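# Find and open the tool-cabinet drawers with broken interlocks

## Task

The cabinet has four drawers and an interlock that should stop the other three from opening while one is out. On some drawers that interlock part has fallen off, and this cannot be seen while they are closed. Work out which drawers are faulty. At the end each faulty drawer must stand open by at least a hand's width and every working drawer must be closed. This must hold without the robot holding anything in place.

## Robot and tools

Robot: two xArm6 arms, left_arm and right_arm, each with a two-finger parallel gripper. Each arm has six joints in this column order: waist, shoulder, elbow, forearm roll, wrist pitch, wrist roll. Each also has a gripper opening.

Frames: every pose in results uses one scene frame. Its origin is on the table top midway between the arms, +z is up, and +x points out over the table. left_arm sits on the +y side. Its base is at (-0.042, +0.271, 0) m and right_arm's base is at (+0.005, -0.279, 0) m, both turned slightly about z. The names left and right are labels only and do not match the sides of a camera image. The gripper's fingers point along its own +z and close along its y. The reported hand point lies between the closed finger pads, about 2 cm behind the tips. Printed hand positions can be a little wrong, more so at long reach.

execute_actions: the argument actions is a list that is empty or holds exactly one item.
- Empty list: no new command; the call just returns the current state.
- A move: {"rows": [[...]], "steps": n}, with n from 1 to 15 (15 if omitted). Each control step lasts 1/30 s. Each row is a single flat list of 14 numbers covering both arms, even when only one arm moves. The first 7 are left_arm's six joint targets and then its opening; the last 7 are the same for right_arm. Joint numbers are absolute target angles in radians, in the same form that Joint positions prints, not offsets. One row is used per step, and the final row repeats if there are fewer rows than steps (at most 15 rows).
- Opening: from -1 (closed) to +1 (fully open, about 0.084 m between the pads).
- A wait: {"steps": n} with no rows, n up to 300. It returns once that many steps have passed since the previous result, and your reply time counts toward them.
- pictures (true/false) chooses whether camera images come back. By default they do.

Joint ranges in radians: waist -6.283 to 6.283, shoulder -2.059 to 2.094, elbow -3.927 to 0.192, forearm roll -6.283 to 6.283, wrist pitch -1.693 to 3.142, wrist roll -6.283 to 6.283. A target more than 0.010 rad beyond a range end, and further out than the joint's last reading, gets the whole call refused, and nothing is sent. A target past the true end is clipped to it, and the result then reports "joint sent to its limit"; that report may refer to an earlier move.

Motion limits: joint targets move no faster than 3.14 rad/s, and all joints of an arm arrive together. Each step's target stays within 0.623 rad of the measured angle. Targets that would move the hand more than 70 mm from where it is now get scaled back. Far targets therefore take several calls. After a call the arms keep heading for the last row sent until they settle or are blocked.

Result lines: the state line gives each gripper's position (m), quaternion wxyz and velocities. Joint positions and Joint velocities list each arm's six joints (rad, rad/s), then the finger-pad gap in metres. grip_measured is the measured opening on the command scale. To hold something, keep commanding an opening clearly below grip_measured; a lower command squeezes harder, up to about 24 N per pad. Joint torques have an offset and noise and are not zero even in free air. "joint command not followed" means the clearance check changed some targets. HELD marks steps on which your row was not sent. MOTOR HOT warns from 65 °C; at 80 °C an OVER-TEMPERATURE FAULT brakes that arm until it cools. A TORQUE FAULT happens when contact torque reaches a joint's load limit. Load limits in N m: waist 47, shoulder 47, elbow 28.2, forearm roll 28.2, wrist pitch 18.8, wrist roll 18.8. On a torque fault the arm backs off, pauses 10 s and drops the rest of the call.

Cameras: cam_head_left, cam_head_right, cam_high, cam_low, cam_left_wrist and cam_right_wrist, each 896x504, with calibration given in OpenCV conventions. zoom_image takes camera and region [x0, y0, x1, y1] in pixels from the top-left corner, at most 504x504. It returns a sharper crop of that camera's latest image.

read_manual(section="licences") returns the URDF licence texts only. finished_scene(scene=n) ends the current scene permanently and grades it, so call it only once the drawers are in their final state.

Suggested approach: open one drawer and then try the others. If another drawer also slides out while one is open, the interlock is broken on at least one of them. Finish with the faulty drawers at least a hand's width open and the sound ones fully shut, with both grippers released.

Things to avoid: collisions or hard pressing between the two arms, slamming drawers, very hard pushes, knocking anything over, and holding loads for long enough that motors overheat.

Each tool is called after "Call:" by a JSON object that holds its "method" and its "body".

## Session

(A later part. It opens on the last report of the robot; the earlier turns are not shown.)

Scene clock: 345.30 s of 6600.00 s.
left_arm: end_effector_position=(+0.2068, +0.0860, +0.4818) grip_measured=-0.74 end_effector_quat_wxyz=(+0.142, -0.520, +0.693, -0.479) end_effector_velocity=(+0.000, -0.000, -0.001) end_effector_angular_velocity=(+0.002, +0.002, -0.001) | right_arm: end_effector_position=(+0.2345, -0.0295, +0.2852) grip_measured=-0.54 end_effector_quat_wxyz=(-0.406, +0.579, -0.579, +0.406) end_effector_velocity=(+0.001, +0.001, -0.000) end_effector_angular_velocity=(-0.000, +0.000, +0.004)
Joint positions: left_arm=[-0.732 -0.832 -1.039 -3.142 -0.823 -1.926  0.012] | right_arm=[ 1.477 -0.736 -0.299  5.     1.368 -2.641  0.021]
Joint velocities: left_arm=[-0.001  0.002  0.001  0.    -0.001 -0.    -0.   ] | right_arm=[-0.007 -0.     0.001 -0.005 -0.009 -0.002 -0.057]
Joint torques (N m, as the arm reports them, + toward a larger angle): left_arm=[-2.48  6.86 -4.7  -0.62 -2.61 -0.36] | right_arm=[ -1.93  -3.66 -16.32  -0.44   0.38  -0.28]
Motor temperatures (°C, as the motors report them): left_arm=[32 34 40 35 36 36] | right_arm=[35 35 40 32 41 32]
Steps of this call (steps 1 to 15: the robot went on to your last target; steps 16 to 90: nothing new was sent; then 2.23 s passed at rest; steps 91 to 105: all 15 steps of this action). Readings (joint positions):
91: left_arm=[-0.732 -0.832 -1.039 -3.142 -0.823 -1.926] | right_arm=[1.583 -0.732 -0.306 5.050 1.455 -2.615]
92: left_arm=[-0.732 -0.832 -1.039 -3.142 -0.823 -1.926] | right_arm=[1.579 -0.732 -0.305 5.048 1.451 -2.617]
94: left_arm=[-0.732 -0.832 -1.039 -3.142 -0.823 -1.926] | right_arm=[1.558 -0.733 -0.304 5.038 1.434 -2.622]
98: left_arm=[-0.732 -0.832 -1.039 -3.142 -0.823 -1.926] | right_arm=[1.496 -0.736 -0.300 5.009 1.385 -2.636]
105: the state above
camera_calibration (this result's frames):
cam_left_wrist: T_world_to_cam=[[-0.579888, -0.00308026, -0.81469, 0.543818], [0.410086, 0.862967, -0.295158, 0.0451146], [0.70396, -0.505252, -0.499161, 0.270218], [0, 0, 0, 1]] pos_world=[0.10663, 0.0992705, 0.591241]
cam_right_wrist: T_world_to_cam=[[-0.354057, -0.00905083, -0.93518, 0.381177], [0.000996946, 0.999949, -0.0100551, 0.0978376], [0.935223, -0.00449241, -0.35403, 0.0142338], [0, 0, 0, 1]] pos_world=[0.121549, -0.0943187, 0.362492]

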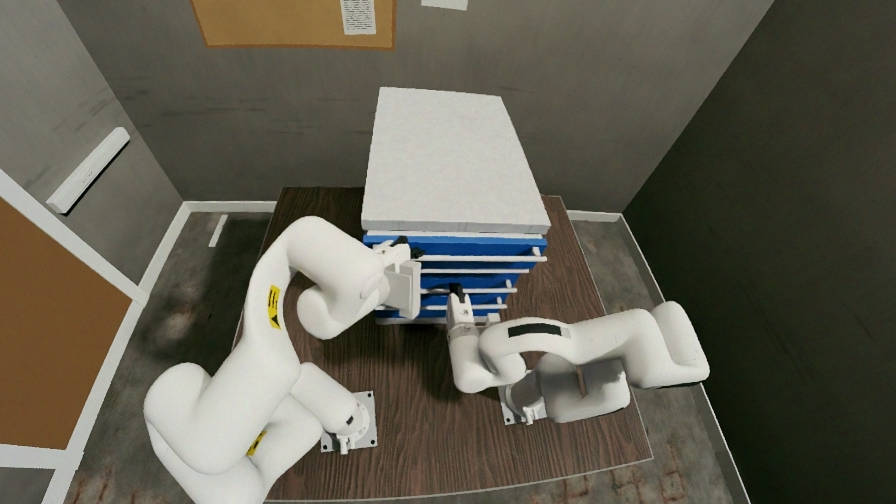

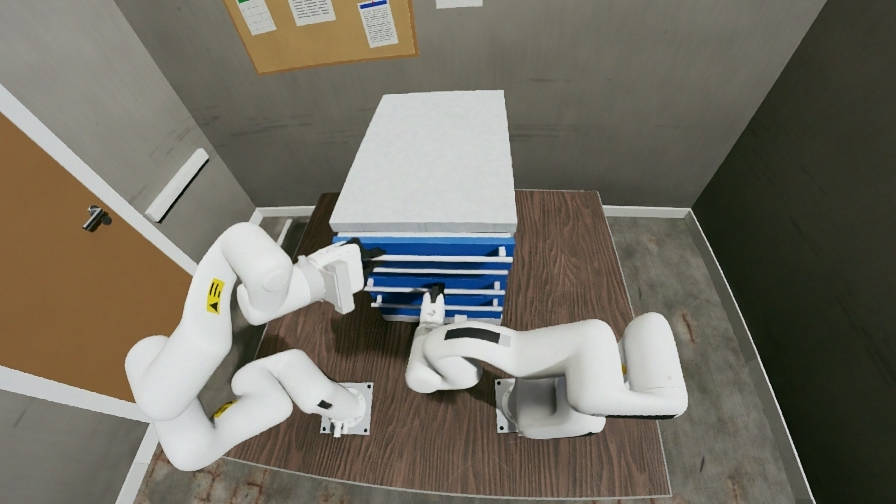

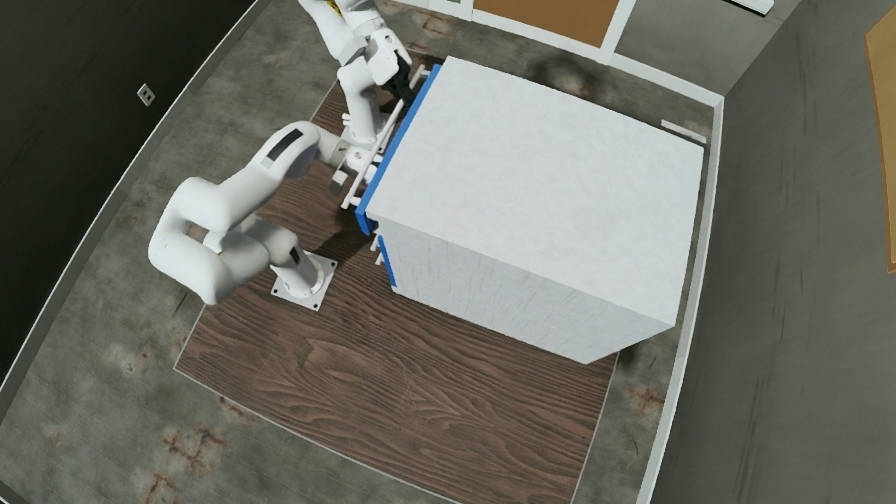

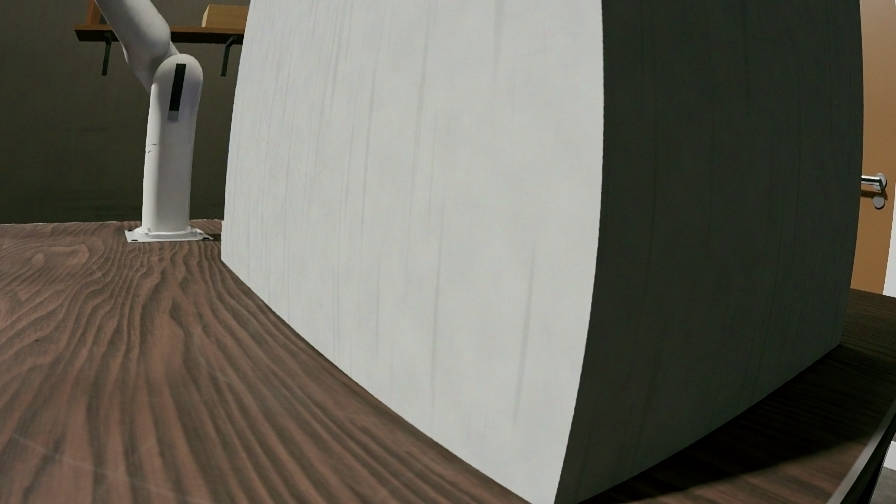

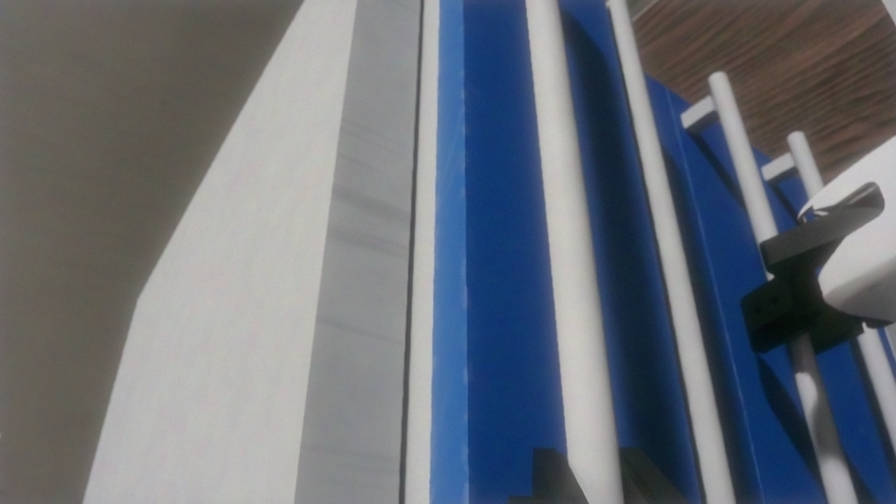

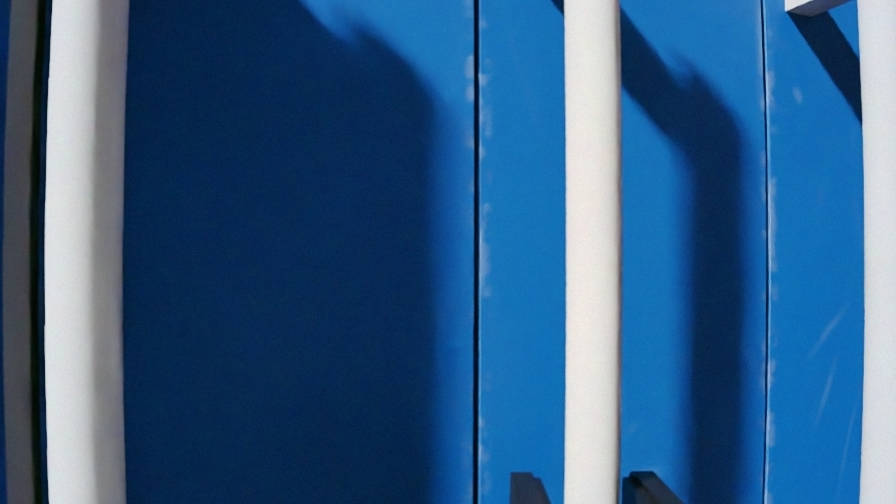

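Call:
{"method": "execute_actions", "body": {"actions": [{"rows": [[-0.7325,-0.8319,-1.0396,-3.1416,-0.8233,-1.9263,-1,1.4763,-0.7365,-0.2985,4.9998,1.3669,-2.6416,-0.68],[-0.7325,-0.8319,-1.0406,-3.1416,-0.8233,-1.9263,-1,1.4763,-0.7365,-0.2985,4.9998,1.3669,-2.6416,-0.74],[-0.7325,-0.8319,-1.0406,-3.1416,-0.8233,-1.9263,-1,1.4763,-0.7365,-0.2985,4.9998,1.3669,-2.6416,-0.8],[-0.7325,-0.8319,-1.0406,-3.1416,-0.8233,-1.9263,-1,1.4763,-0.7365,-0.2985,4.9998,1.3669,-2.6416,-0.9],[-0.7325,-0.8319,-1.0406,-3.1416,-0.8233,-1.9263,-1,1.4763,-0.7365,-0.2985,4.9998,1.3669,-2.6416,-1],[-0.7325,-0.8319,-1.0406,-3.1416,-0.8233,-1.9263,-1,1.4763,-0.7365,-0.2985,4.9998,1.3669,-2.6416,-1],[-0.7325,-0.8319,-1.0406,-3.1416,-0.8233,-1.9263,-1,1.4763,-0.7365,-0.2985,4.9998,1.3669,-2.6416,-1],[-0.7325,-0.8319,-1.0406,-3.1416,-0.8233,-1.9263,-1,1.4897,-0.7360,-0.2994,5.0061,1.3780,-2.6383,-1],[-0.7325,-0.8319,-1.0406,-3.1416,-0.8233,-1.9263,-1,1.5031,-0.7354,-0.3003,5.0123,1.3891,-2.6350,-1],[-0.7325,-0.8319,-1.0406,-3.1416,-0.8233,-1.9263,-1,1.5165,-0.7349,-0.3012,5.0186,1.4002,-2.6317,-1],[-0.7325,-0.8319,-1.0406,-3.1416,-0.8233,-1.9263,-1,1.5299,-0.7343,-0.3022,5.0248,1.4114,-2.6285,-1],[-0.7325,-0.8319,-1.0406,-3.1416,-0.8233,-1.9263,-1,1.5432,-0.7338,-0.3031,5.0311,1.4225,-2.6252,-1],[-0.7325,-0.8319,-1.0406,-3.1416,-0.8233,-1.9263,-1,1.5566,-0.7332,-0.3040,5.0373,1.4336,-2.6219,-1],[-0.7325,-0.8319,-1.0406,-3.1416,-0.8233,-1.9263,-1,1.5700,-0.7327,-0.3049,5.0436,1.4447,-2.6186,-1],[-0.7325,-0.8319,-1.0406,-3.1416,-0.8233,-1.9263,-1,1.5834,-0.7321,-0.3058,5.0498,1.4558,-2.6153,-1]], "steps": 15}], "pictures": false}}

Call:
{"method": "execute_actions", "body": {"actions": [{"rows": [[-0.7325,-0.8319,-1.0406,-3.1416,-0.8233,-1.9263,-1,1.6088,-0.7286,-0.3092,5.0623,1.4762,-2.6075,-1],[-0.7325,-0.8319,-1.0406,-3.1416,-0.8233,-1.9263,-1,1.6343,-0.7251,-0.3126,5.0747,1.4965,-2.5996,-1],[-0.7325,-0.8319,-1.0406,-3.1416,-0.8233,-1.9263,-1,1.6597,-0.7215,-0.3159,5.0872,1.5169,-2.5918,-1],[-0.7325,-0.8319,-1.0406,-3.1416,-0.8233,-1.9263,-1,1.6851,-0.7180,-0.3193,5.0996,1.5372,-2.5839,-1],[-0.7325,-0.8319,-1.0406,-3.1416,-0.8233,-1.9263,-1,1.7092,-0.7121,-0.3243,5.1120,1.5557,-2.5748,-1],[-0.7325,-0.8319,-1.0406,-3.1416,-0.8233,-1.9263,-1,1.7332,-0.7063,-0.3293,5.1244,1.5743,-2.5658,-1],[-0.7325,-0.8319,-1.0406,-3.1416,-0.8233,-1.9263,-1,1.7573,-0.7004,-0.3342,5.1368,1.5928,-2.5567,-1],[-0.7325,-0.8319,-1.0406,-3.1416,-0.8233,-1.9263,-1,1.7813,-0.6945,-0.3392,5.1492,1.6113,-2.5476,-1],[-0.7325,-0.8319,-1.0406,-3.1416,-0.8233,-1.9263,-1,1.8040,-0.6862,-0.3457,5.1616,1.6280,-2.5373,-1],[-0.7325,-0.8319,-1.0406,-3.1416,-0.8233,-1.9263,-1,1.8267,-0.6779,-0.3522,5.1739,1.6447,-2.5270,-1],[-0.7325,-0.8319,-1.0406,-3.1416,-0.8233,-1.9263,-1,1.8493,-0.6696,-0.3587,5.1863,1.6613,-2.5166,-1],[-0.7325,-0.8319,-1.0406,-3.1416,-0.8233,-1.9263,-1,1.8720,-0.6613,-0.3652,5.1986,1.6780,-2.5063,-1]], "steps": 15}], "pictures": false}}

Call:
{"method": "execute_actions", "body": {"actions": [{"steps": 10}]}}

Scene clock: 356.13 s of 6600.00 s.
left_arm: end_effector_position=(+0.2068, +0.0859, +0.4821) grip_measured=-0.74 end_effector_quat_wxyz=(+0.142, -0.520, +0.693, -0.479) end_effector_velocity=(-0.000, +0.000, +0.001) end_effector_angular_velocity=(-0.002, -0.002, +0.000) | right_arm: end_effector_position=(+0.2231, -0.0295, +0.2853) grip_measured=-0.74 end_effector_quat_wxyz=(-0.405, +0.579, -0.580, +0.406) end_effector_velocity=(-0.072, -0.001, -0.000) end_effector_angular_velocity=(-0.002, -0.002, +0.002)
Joint positions: left_arm=[-0.733 -0.832 -1.04  -3.142 -0.824 -1.926  0.012] | right_arm=[ 1.538 -0.734 -0.303  5.029  1.419 -2.626  0.011]
Joint velocities: left_arm=[ 0.    -0.002 -0.     0.     0.001  0.     0.   ] | right_arm=[ 0.381  0.014 -0.023  0.177  0.315  0.092 -0.   ]
Joint torques (N m, as the arm reports them, + toward a larger angle): left_arm=[-2.65  5.25 -7.57 -0.62 -1.84 -0.42] | right_arm=[ -0.84  -3.49 -16.52  -0.48  -0.54  -0.03]
Motor temperatures (°C, as the motors report them): left_arm=[32 34 39 35 36 36] | right_arm=[35 35 41 32 41 32]
Steps of this call (steps 1 to 15: the robot went on to your last target; steps 16 to 90: nothing new was sent; then 7.33 s passed at rest; steps 91 to 105: all 15 steps of this action). Readings (joint positions):
91: left_arm=[-0.732 -0.832 -1.039 -3.142 -0.823 -1.926] | right_arm=[1.476 -0.737 -0.299 5.000 1.367 -2.642]
92: left_arm=[-0.732 -0.832 -1.039 -3.142 -0.823 -1.926] | right_arm=[1.476 -0.737 -0.299 5.000 1.367 -2.642]
94: left_arm=[-0.733 -0.832 -1.039 -3.142 -0.824 -1.926] | right_arm=[1.476 -0.737 -0.299 5.000 1.367 -2.642]
98: left_arm=[-0.733 -0.831 -1.039 -3.142 -0.824 -1.926] | right_arm=[1.477 -0.737 -0.299 5.000 1.367 -2.642]
105: the state above

Scene clock: 356.63 s of 6600.00 s.
left_arm: end_effector_position=(+0.2068, +0.0859, +0.4823) grip_measured=-0.74 end_effector_quat_wxyz=(+0.142, -0.520, +0.692, -0.480) end_effector_velocity=(+0.000, +0.000, +0.000) end_effector_angular_velocity=(-0.001, -0.001, +0.000) | right_arm: end_effector_position=(+0.1601, -0.0296, +0.2850) grip_measured=-0.74 end_effector_quat_wxyz=(-0.405, +0.579, -0.580, +0.405) end_effector_velocity=(-0.088, -0.001, -0.001) end_effector_angular_velocity=(-0.007, -0.002, +0.015)
Joint positions: left_arm=[-0.733 -0.832 -1.04  -3.142 -0.824 -1.926  0.012] | right_arm=[ 1.847 -0.67  -0.359  5.185  1.66  -2.518  0.011]
Joint velocities: left_arm=[ 0.    -0.001 -0.    -0.     0.001  0.    -0.   ] | right_arm=[ 0.394  0.134 -0.107  0.211  0.28   0.167 -0.   ]
Joint torques (N m, as the arm reports them, + toward a larger angle): left_arm=[-2.45  4.1  -9.63 -0.53 -1.43 -0.35] | right_arm=[ -5.28  -4.68 -15.56  -1.74  -2.51  -0.59]
Motor temperatures (°C, as the motors report them): left_arm=[32 34 39 35 36 36] | right_arm=[35 35 41 32 41 32]
Steps of this call (steps 1 to 15: all 15 steps of this action). Readings (joint positions):
1: left_arm=[-0.733 -0.832 -1.040 -3.142 -0.824 -1.926] | right_arm=[1.551 -0.734 -0.303 5.035 1.430 -2.623]
2: left_arm=[-0.733 -0.832 -1.040 -3.142 -0.824 -1.926] | right_arm=[1.566 -0.733 -0.305 5.042 1.442 -2.619]
4: left_arm=[-0.733 -0.832 -1.040 -3.142 -0.824 -1.926] | right_arm=[1.602 -0.729 -0.309 5.059 1.472 -2.609]
8: left_arm=[-0.733 -0.832 -1.040 -3.142 -0.824 -1.926] | right_arm=[1.693 -0.714 -0.322 5.104 1.544 -2.580]
15: the state above

Scene clock: 356.97 s of 6600.00 s.
left_arm: end_effector_position=(+0.2068, +0.0859, +0.4824) grip_measured=-0.74 end_effector_quat_wxyz=(+0.142, -0.520, +0.692, -0.480) end_effector_velocity=(-0.000, +0.000, -0.000) end_effector_angular_velocity=(+0.001, +0.002, -0.000) | right_arm: end_effector_position=(+0.1547, -0.0297, +0.2850) grip_measured=-0.74 end_effector_quat_wxyz=(-0.406, +0.579, -0.579, +0.405) end_effector_velocity=(-0.001, -0.000, +0.001) end_effector_angular_velocity=(+0.001, +0.000, -0.002)
Joint positions: left_arm=[-0.733 -0.832 -1.04  -3.142 -0.824 -1.926  0.012] | right_arm=[ 1.871 -0.662 -0.365  5.198  1.677 -2.506  0.011]
Joint velocities: left_arm=[-0.     0.    -0.001 -0.    -0.003 -0.     0.   ] | right_arm=[ 0.005  0.001 -0.003  0.003  0.005  0.002  0.   ]
Joint torques (N m, as the arm reports them, + toward a larger angle): left_arm=[ -2.45   3.05 -10.58  -0.75  -1.27  -0.41] | right_arm=[ -0.38  -3.58 -15.66  -0.29  -1.46  -0.25]
Motor temperatures (°C, as the motors report them): left_arm=[32 34 39 35 36 36] | right_arm=[35 35 41 32 41 32]
Steps of this call (steps 1 to 10: the robot went on to your last target). Readings (joint positions):
1: left_arm=[-0.733 -0.832 -1.040 -3.142 -0.824 -1.926] | right_arm=[1.857 -0.667 -0.361 5.191 1.667 -2.513]
2: left_arm=[-0.733 -0.832 -1.040 -3.142 -0.824 -1.926] | right_arm=[1.863 -0.665 -0.363 5.194 1.672 -2.511]
4: left_arm=[-0.733 -0.832 -1.040 -3.142 -0.824 -1.926] | right_arm=[1.868 -0.663 -0.364 5.196 1.675 -2.508]
8: left_arm=[-0.733 -0.832 -1.040 -3.142 -0.824 -1.926] | right_arm=[1.871 -0.662 -0.365 5.198 1.677 -2.507]
10: the state above
camera_calibration (this result's frames):
cam_left_wrist: T_world_to_cam=[[-0.579319, -0.00351009, -0.815093, 0.544393], [0.410314, 0.862795, -0.295342, 0.0453503], [0.704295, -0.505541, -0.498393, 0.270053], [0, 0, 0, 1]] pos_world=[0.106572, 0.0993059, 0.591718]
cam_right_wrist: T_world_to_cam=[[-0.353968, -0.0085445, -0.935218, 0.352758], [0.00106182, 0.999954, -0.00953783, 0.097998], [0.935257, -0.00436912, -0.353943, 0.0887941], [0, 0, 0, 1]] pos_world=[0.0417157, -0.0945914, 0.362268]

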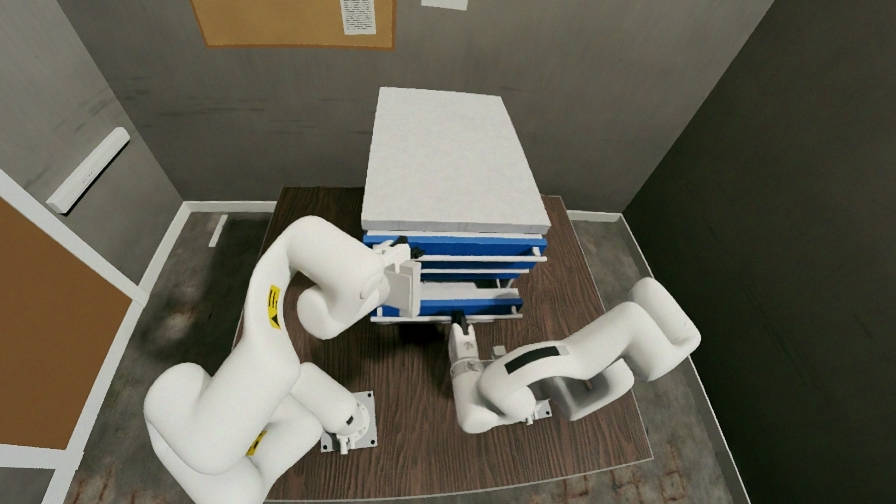

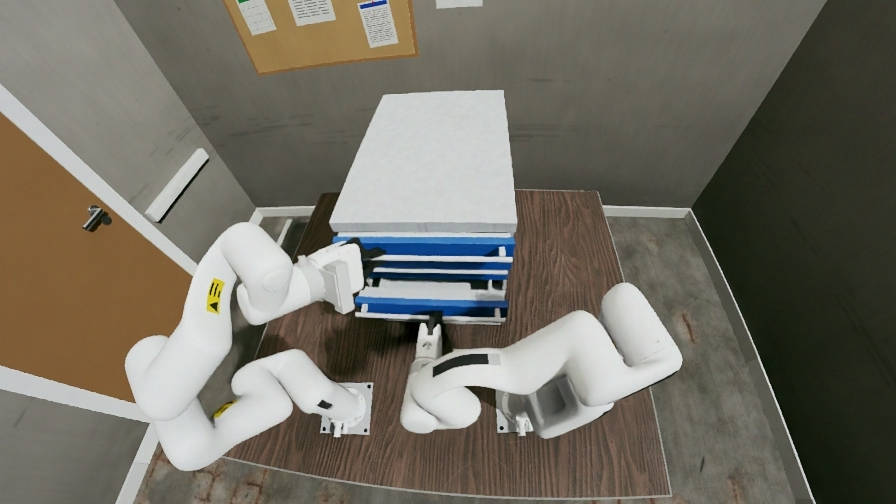

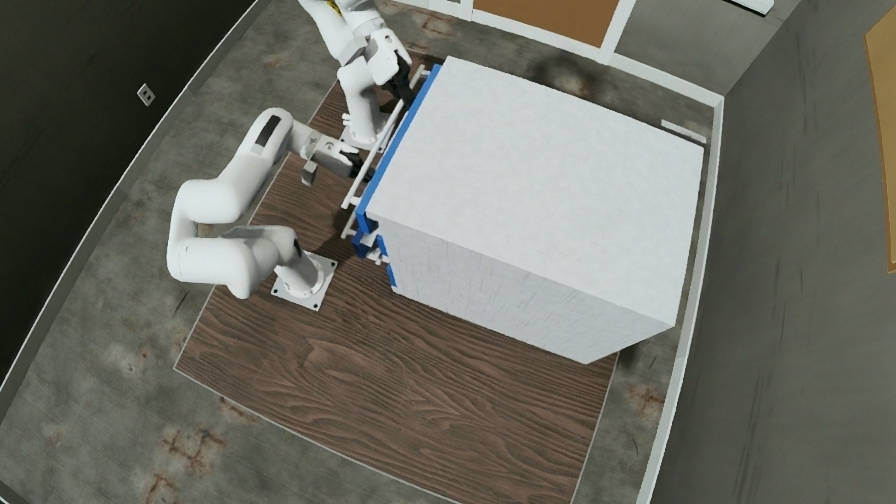

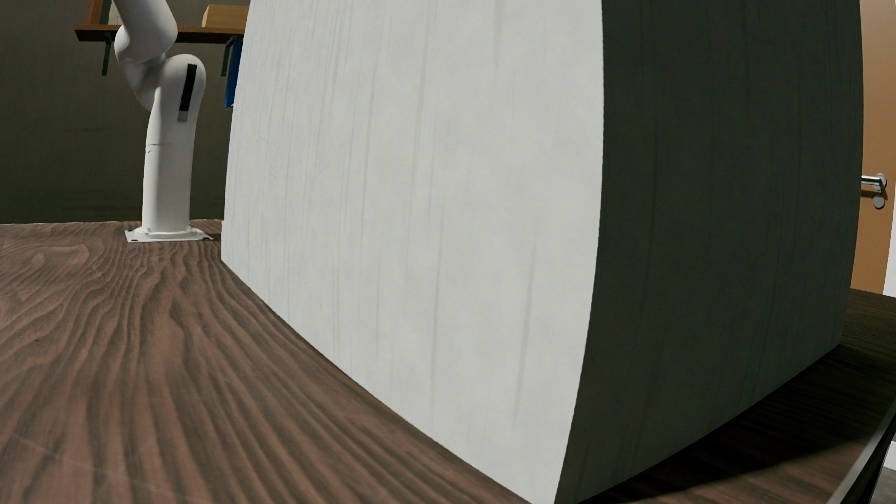

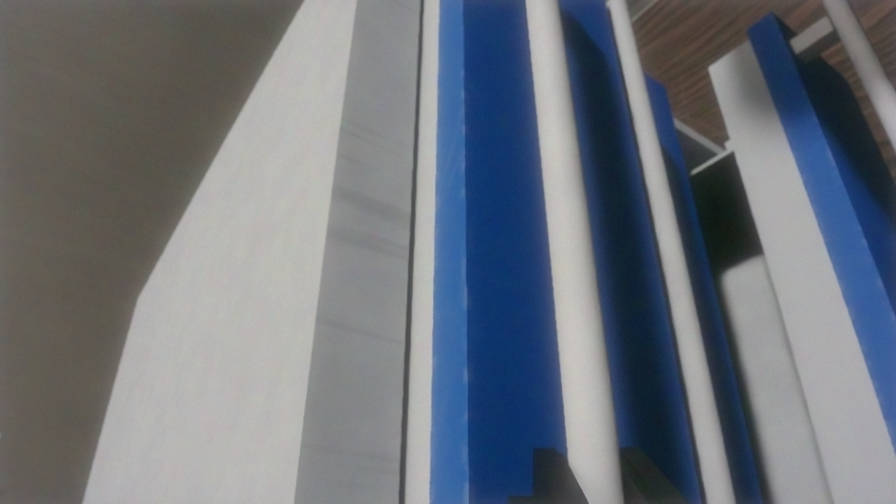

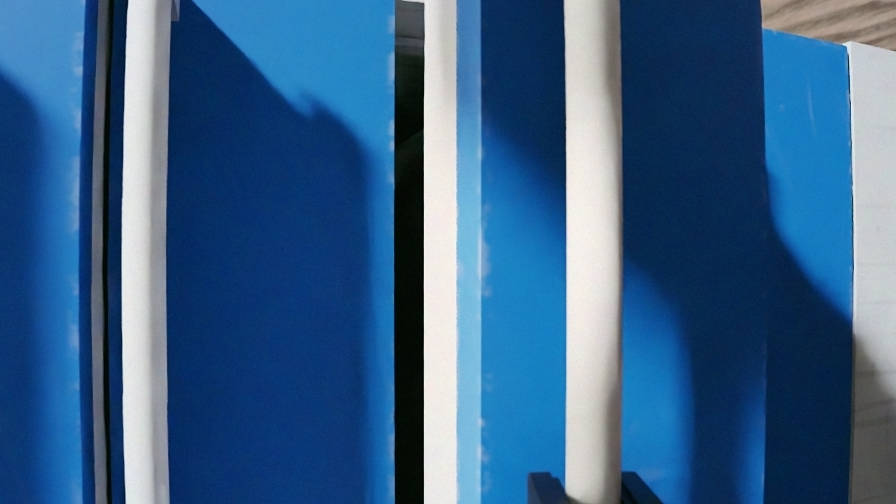

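Call:
{"method": "execute_actions", "body": {"actions": [{"rows": [[-0.7280,-0.8257,-1.0434,-3.1416,-0.8199,-1.9233,-1,1.8720,-0.6613,-0.3652,5.1986,1.6780,-2.5063,-1],[-0.7234,-0.8196,-1.0463,-3.1416,-0.8166,-1.9203,-1,1.8720,-0.6613,-0.3652,5.1986,1.6780,-2.5063,-1],[-0.7189,-0.8134,-1.0491,-3.1416,-0.8132,-1.9172,-1,1.8720,-0.6613,-0.3652,5.1986,1.6780,-2.5063,-1],[-0.7143,-0.8073,-1.0519,-3.1416,-0.8099,-1.9142,-1,1.8720,-0.6613,-0.3652,5.1986,1.6780,-2.5063,-1],[-0.7098,-0.8011,-1.0547,-3.1416,-0.8065,-1.9112,-1,1.8720,-0.6613,-0.3652,5.1986,1.6780,-2.5063,-1],[-0.7075,-0.7980,-1.0562,-3.1416,-0.8048,-1.9097,-1,1.8720,-0.6613,-0.3652,5.1986,1.6780,-2.5063,-1],[-0.7053,-0.7950,-1.0576,-3.1416,-0.8032,-1.9082,-1,1.8720,-0.6613,-0.3652,5.1986,1.6780,-2.5063,-1],[-0.7030,-0.7919,-1.0590,-3.1416,-0.8015,-1.9067,-1,1.8720,-0.6613,-0.3652,5.1986,1.6780,-2.5063,-1],[-0.7007,-0.7888,-1.0604,-3.1416,-0.7998,-1.9051,-1,1.8720,-0.6613,-0.3652,5.1986,1.6780,-2.5063,-1]], "steps": 15}]}}

Scene clock: 361.77 s of 6600.00 s.
left_arm: end_effector_position=(+0.2238, +0.0859, +0.4828) grip_measured=-0.74 end_effector_quat_wxyz=(+0.155, -0.523, +0.690, -0.476) end_effector_velocity=(+0.003, +0.000, +0.000) end_effector_angular_velocity=(+0.003, -0.003, +0.003) | right_arm: end_effector_position=(+0.1545, -0.0298, +0.2849) grip_measured=-0.74 end_effector_quat_wxyz=(-0.406, +0.579, -0.579, +0.406) end_effector_velocity=(-0.000, +0.001, +0.000) end_effector_angular_velocity=(+0.001, +0.001, +0.002)
Joint positions: left_arm=[-0.701 -0.79  -1.06  -3.142 -0.801 -1.906  0.012] | right_arm=[ 1.872 -0.661 -0.365  5.199  1.678 -2.506  0.011]
Joint velocities: left_arm=[ 0.006  0.007 -0.004 -0.001  0.003  0.006  0.   ] | right_arm=[ 0.     0.    -0.001 -0.001 -0.002 -0.    -0.   ]
Joint torques (N m, as the arm reports them, + toward a larger angle): left_arm=[ -0.75   1.86 -14.76   0.33   1.26  -0.31] | right_arm=[ -0.91  -3.24 -14.44   0.32  -1.22  -0.19]
Motor temperatures (°C, as the motors report them): left_arm=[32 34 39 35 36 36] | right_arm=[35 35 41 32 41 32]
Steps of this call (steps 1 to 30: the robot went on to your last target; steps 31 to 90: nothing new was sent; then 1.30 s passed at rest; steps 91 to 105: all 15 steps of this action). Readings (joint positions):
91: left_arm=[-0.732 -0.832 -1.041 -3.142 -0.823 -1.926] | right_arm=[1.872 -0.661 -0.365 5.199 1.678 -2.506]
92: left_arm=[-0.732 -0.831 -1.041 -3.142 -0.823 -1.925] | right_arm=[1.872 -0.661 -0.365 5.199 1.678 -2.506]
94: left_arm=[-0.727 -0.825 -1.044 -3.143 -0.821 -1.922] | right_arm=[1.872 -0.661 -0.365 5.199 1.678 -2.506]
98: left_arm=[-0.712 -0.805 -1.053 -3.142 -0.809 -1.913] | right_arm=[1.872 -0.661 -0.365 5.199 1.678 -2.506]
105: the state above
camera_calibration (this result's frames):
cam_left_wrist: T_world_to_cam=[[-0.570184, -0.00390859, -0.821508, 0.555681], [0.395405, 0.875235, -0.278603, 0.0327488], [0.720101, -0.483683, -0.497499, 0.252418], [0, 0, 0, 1]] pos_world=[0.122125, 0.0955994, 0.591198]
cam_right_wrist: T_world_to_cam=[[-0.353998, -0.00891712, -0.935204, 0.352604], [0.00112269, 0.99995, -0.00995944, 0.098212], [0.935246, -0.00457556, -0.35397, 0.0889145], [0, 0, 0, 1]] pos_world=[0.0415538, -0.094656, 0.362208]

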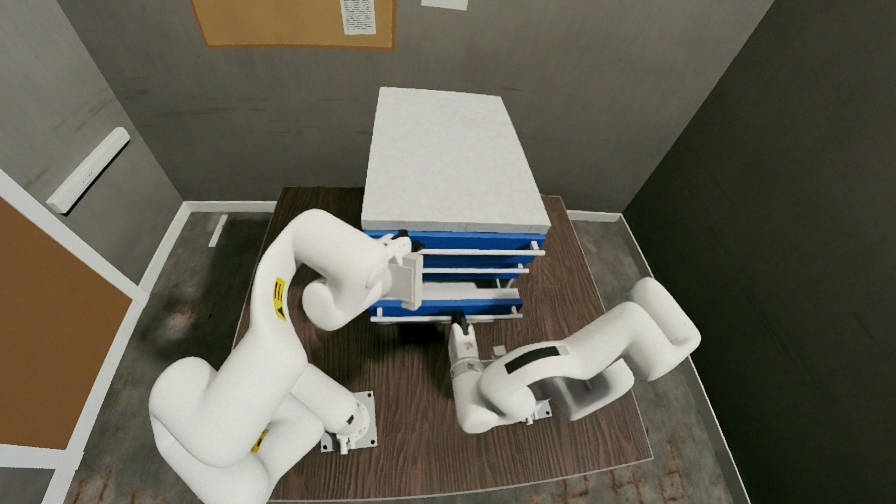

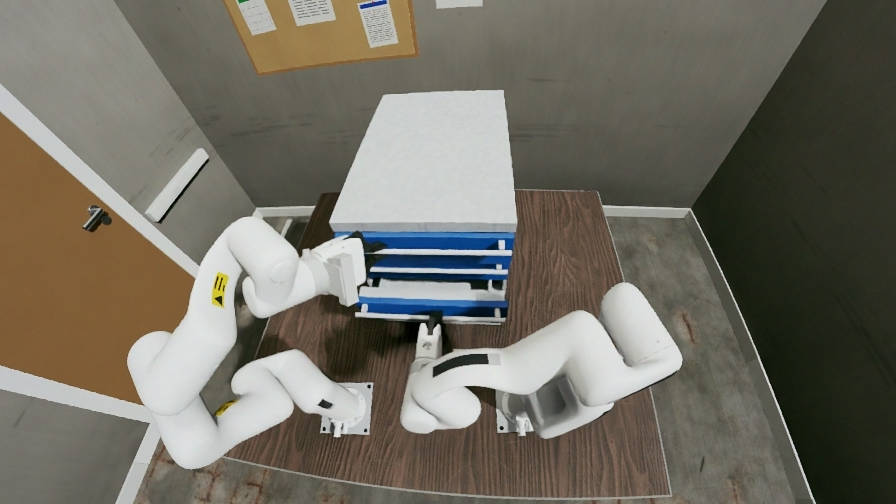

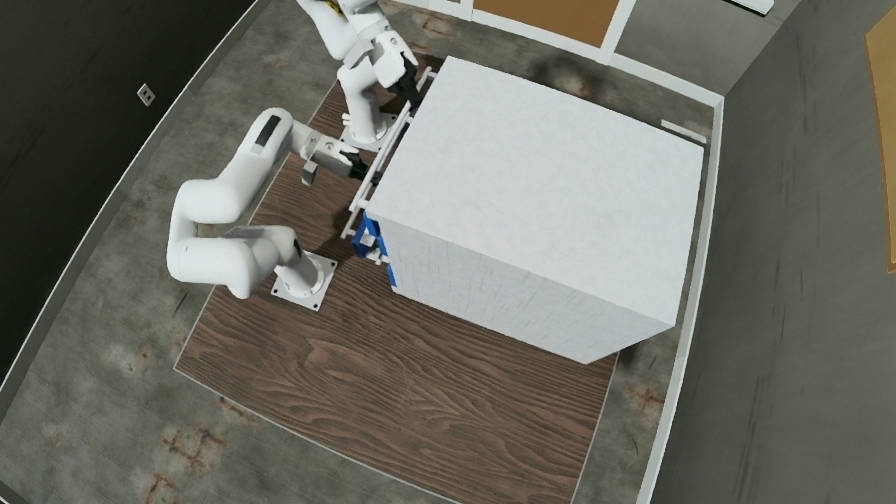

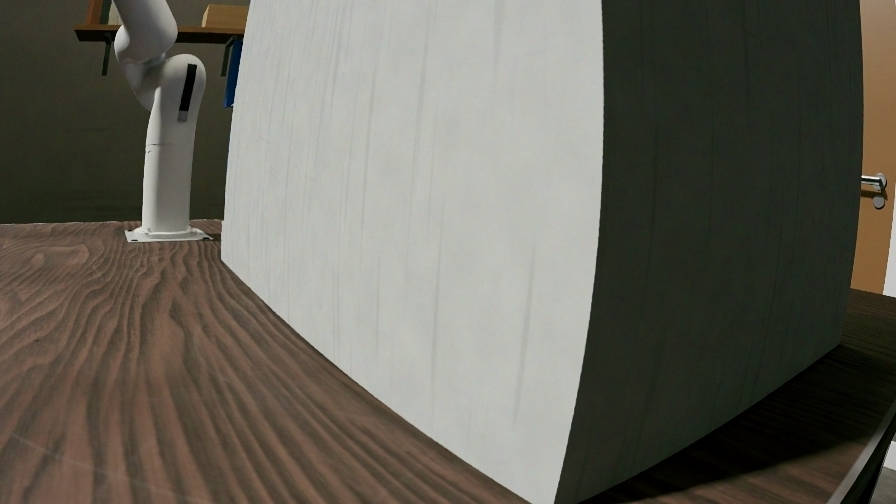

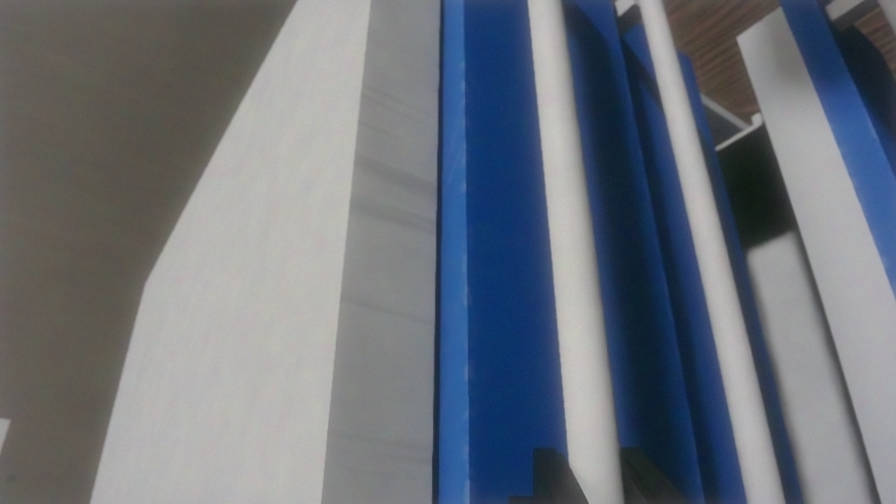

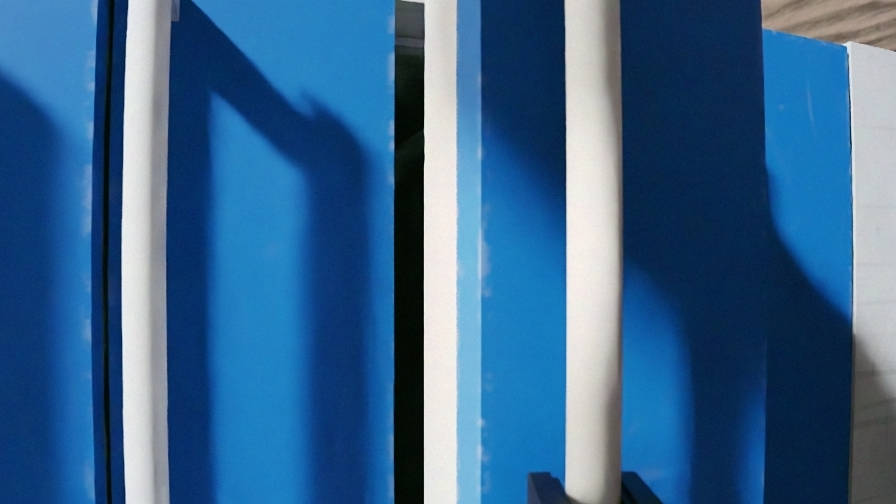

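Near the block position. Push a further 2.5 mm gently.

Call:
{"method": "execute_actions", "body": {"actions": [{"rows": [[-0.6985,-0.7857,-1.0618,-3.1416,-0.7981,-1.9036,-1,1.8720,-0.6613,-0.3652,5.1986,1.6780,-2.5063,-1],[-0.6985,-0.7857,-1.0618,-3.1416,-0.7981,-1.9036,-1,1.8720,-0.6613,-0.3652,5.1986,1.6780,-2.5063,-1],[-0.6962,-0.7826,-1.0632,-3.1416,-0.7964,-1.9021,-1,1.8720,-0.6613,-0.3652,5.1986,1.6780,-2.5063,-1]], "steps": 10}], "pictures": false}}

Scene clock: 365.47 s of 6600.00 s.
left_arm: end_effector_position=(+0.2266, +0.0859, +0.4829) grip_measured=-0.74 end_effector_quat_wxyz=(+0.157, -0.524, +0.689, -0.476) end_effector_velocity=(+0.001, -0.000, -0.001) end_effector_angular_velocity=(+0.002, +0.002, +0.000) | right_arm: end_effector_position=(+0.1545, -0.0298, +0.2849) grip_measured=-0.74 end_effector_quat_wxyz=(-0.406, +0.579, -0.579, +0.406) end_effector_velocity=(+0.000, -0.000, -0.000) end_effector_angular_velocity=(-0.001, +0.000, -0.000)
Joint positions: left_arm=[-0.696 -0.783 -1.063 -3.142 -0.796 -1.902  0.012] | right_arm=[ 1.872 -0.661 -0.365  5.199  1.678 -2.506  0.011]
Joint velocities: left_arm=[ 0.002  0.003  0.002 -0.001  0.002  0.002  0.   ] | right_arm=[-0.    -0.     0.001  0.    -0.    -0.     0.   ]
Joint torques (N m, as the arm reports them, + toward a larger angle): left_arm=[ -0.68   1.06 -16.3    0.22   1.51  -0.44] | right_arm=[ -0.91  -3.31 -14.74   0.14  -1.14  -0.07]
Motor temperatures (°C, as the motors report them): left_arm=[32 34 39 35 36 36] | right_arm=[35 35 41 32 41 32]
Steps of this call (steps 1 to 15: the robot went on to your last target; steps 16 to 90: nothing new was sent; then 0.37 s passed at rest; steps 91 to 100: all 10 steps of this action). Readings (joint positions):
91: left_arm=[-0.701 -0.789 -1.060 -3.142 -0.800 -1.905] | right_arm=[1.872 -0.661 -0.365 5.199 1.678 -2.506]
92: left_arm=[-0.700 -0.788 -1.061 -3.142 -0.800 -1.905] | right_arm=[1.872 -0.661 -0.365 5.199 1.678 -2.506]
94: left_arm=[-0.699 -0.786 -1.062 -3.142 -0.798 -1.904] | right_arm=[1.872 -0.661 -0.365 5.199 1.678 -2.506]
98: left_arm=[-0.697 -0.783 -1.063 -3.142 -0.797 -1.902] | right_arm=[1.872 -0.661 -0.365 5.199 1.678 -2.506]
100: the state above

Call:
{"method": "execute_actions", "body": {"actions": [{"rows": [[-0.6939,-0.7796,-1.0646,-3.1416,-0.7948,-1.9006,-1,1.8720,-0.6613,-0.3652,5.1986,1.6780,-2.5063,-1],[-0.6939,-0.7796,-1.0646,-3.1416,-0.7948,-1.9006,-1,1.8720,-0.6613,-0.3652,5.1986,1.6780,-2.5063,-1],[-0.6916,-0.7765,-1.0660,-3.1416,-0.7931,-1.8991,-1,1.8720,-0.6613,-0.3652,5.1986,1.6780,-2.5063,-1],[-0.6916,-0.7765,-1.0660,-3.1416,-0.7931,-1.8991,-1,1.8720,-0.6613,-0.3652,5.1986,1.6780,-2.5063,-1],[-0.6893,-0.7734,-1.0674,-3.1416,-0.7914,-1.8976,-1,1.8720,-0.6613,-0.3652,5.1986,1.6780,-2.5063,-1],[-0.6893,-0.7734,-1.0674,-3.1416,-0.7914,-1.8976,-1,1.8720,-0.6613,-0.3652,5.1986,1.6780,-2.5063,-1],[-0.6871,-0.7703,-1.0689,-3.1416,-0.7897,-1.8961,-1,1.8720,-0.6613,-0.3652,5.1986,1.6780,-2.5063,-1]], "steps": 14}]}}

Scene clock: 368.20 s of 6600.00 s.
left_arm: end_effector_position=(+0.2312, +0.0860, +0.4829) grip_measured=-0.74 end_effector_quat_wxyz=(+0.160, -0.525, +0.688, -0.475) end_effector_velocity=(+0.001, +0.000, -0.001) end_effector_angular_velocity=(+0.003, +0.003, +0.001) | right_arm: end_effector_position=(+0.1545, -0.0298, +0.2849) grip_measured=-0.74 end_effector_quat_wxyz=(-0.406, +0.579, -0.579, +0.406) end_effector_velocity=(+0.000, -0.000, -0.000) end_effector_angular_velocity=(-0.001, -0.000, +0.000)
Joint positions: left_arm=[-0.688 -0.771 -1.069 -3.142 -0.791 -1.896  0.012] | right_arm=[ 1.872 -0.661 -0.365  5.199  1.678 -2.506  0.011]
Joint velocities: left_arm=[ 0.002  0.003 -0.001 -0.    -0.002  0.001 -0.   ] | right_arm=[ 0.    -0.     0.001  0.    -0.     0.    -0.   ]
Joint torques (N m, as the arm reports them, + toward a larger angle): left_arm=[  1.62   2.46 -15.94   1.44   2.46  -0.28] | right_arm=[ -1.12  -3.49 -14.59   0.11  -1.21  -0.17]
Motor temperatures (°C, as the motors report them): left_arm=[32 34 39 35 36 36] | right_arm=[35 35 41 32 41 32]
Steps of this call (steps 1 to 15: the robot went on to your last target; steps 16 to 68: nothing new was sent; steps 69 to 82: all 14 steps of this action). Readings (joint positions):
69: left_arm=[-0.696 -0.783 -1.063 -3.142 -0.796 -1.902] | right_arm=[1.872 -0.661 -0.365 5.199 1.678 -2.506]
70: left_arm=[-0.696 -0.782 -1.064 -3.142 -0.796 -1.902] | right_arm=[1.872 -0.661 -0.365 5.199 1.678 -2.506]
72: left_arm=[-0.694 -0.780 -1.064 -3.142 -0.795 -1.901] | right_arm=[1.872 -0.661 -0.365 5.199 1.678 -2.506]
76: left_arm=[-0.690 -0.774 -1.067 -3.142 -0.792 -1.898] | right_arm=[1.872 -0.661 -0.365 5.199 1.678 -2.506]
82: the state above
camera_calibration (this result's frames):
cam_left_wrist: T_world_to_cam=[[-0.566622, -0.00384231, -0.823969, 0.560332], [0.388938, 0.880329, -0.271568, 0.0274156], [0.726407, -0.474349, -0.497319, 0.244846], [0, 0, 0, 1]] pos_world=[0.128976, 0.0941605, 0.590908]
cam_right_wrist: T_world_to_cam=[[-0.353996, -0.00893376, -0.935204, 0.352597], [0.00113383, 0.99995, -0.00998144, 0.0982225], [0.935246, -0.00459376, -0.353969, 0.0889088], [0, 0, 0, 1]] pos_world=[0.0415552, -0.0946591, 0.362202]

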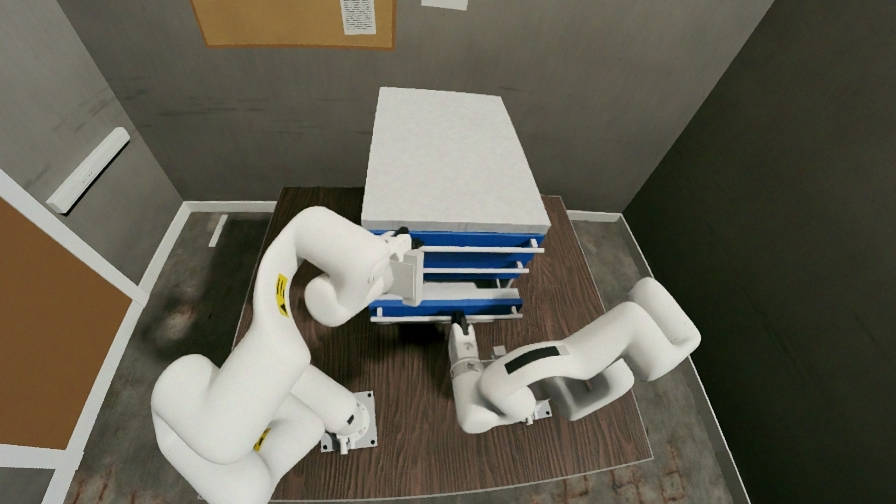

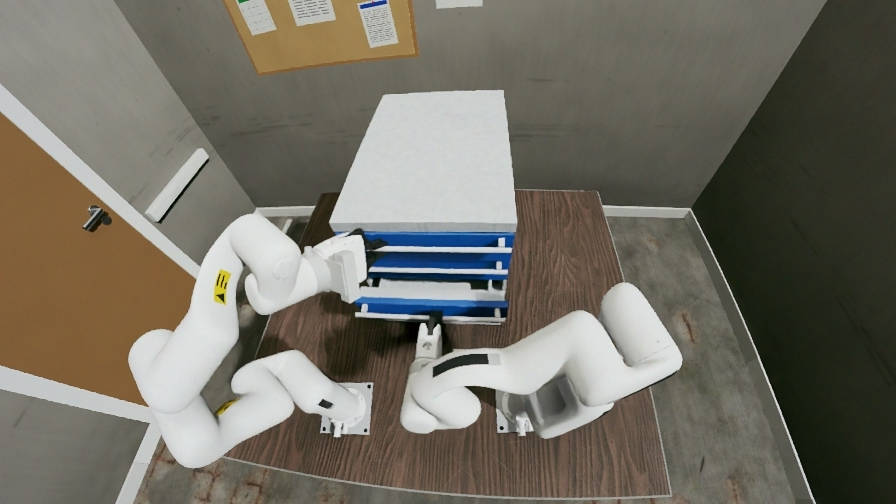

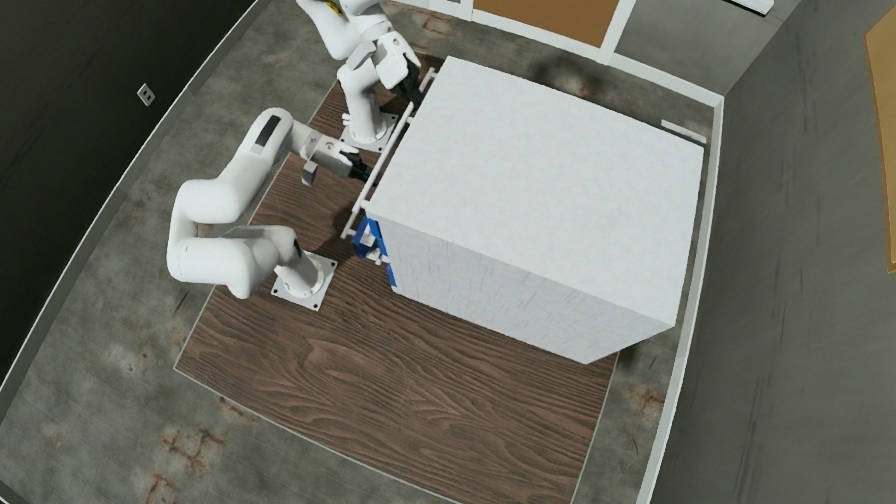

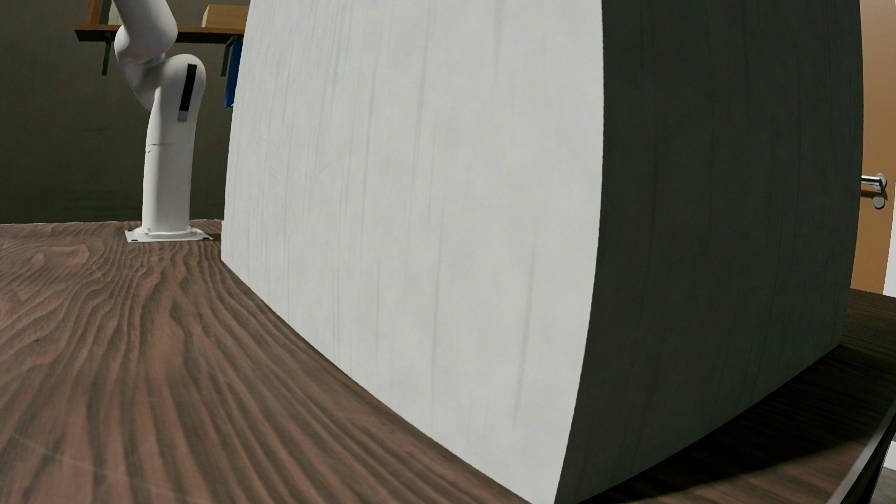

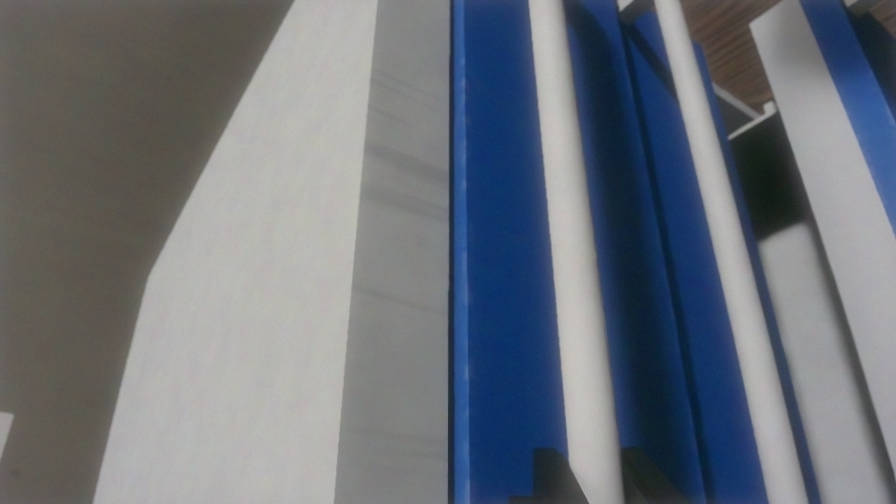

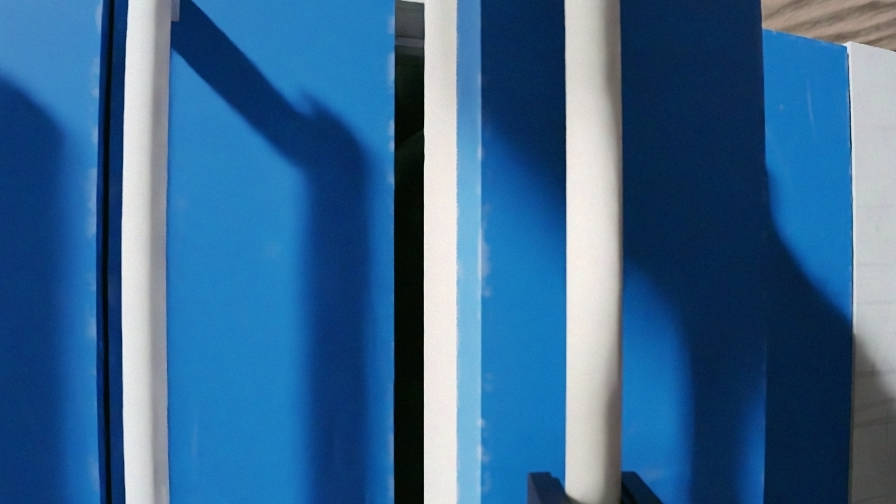

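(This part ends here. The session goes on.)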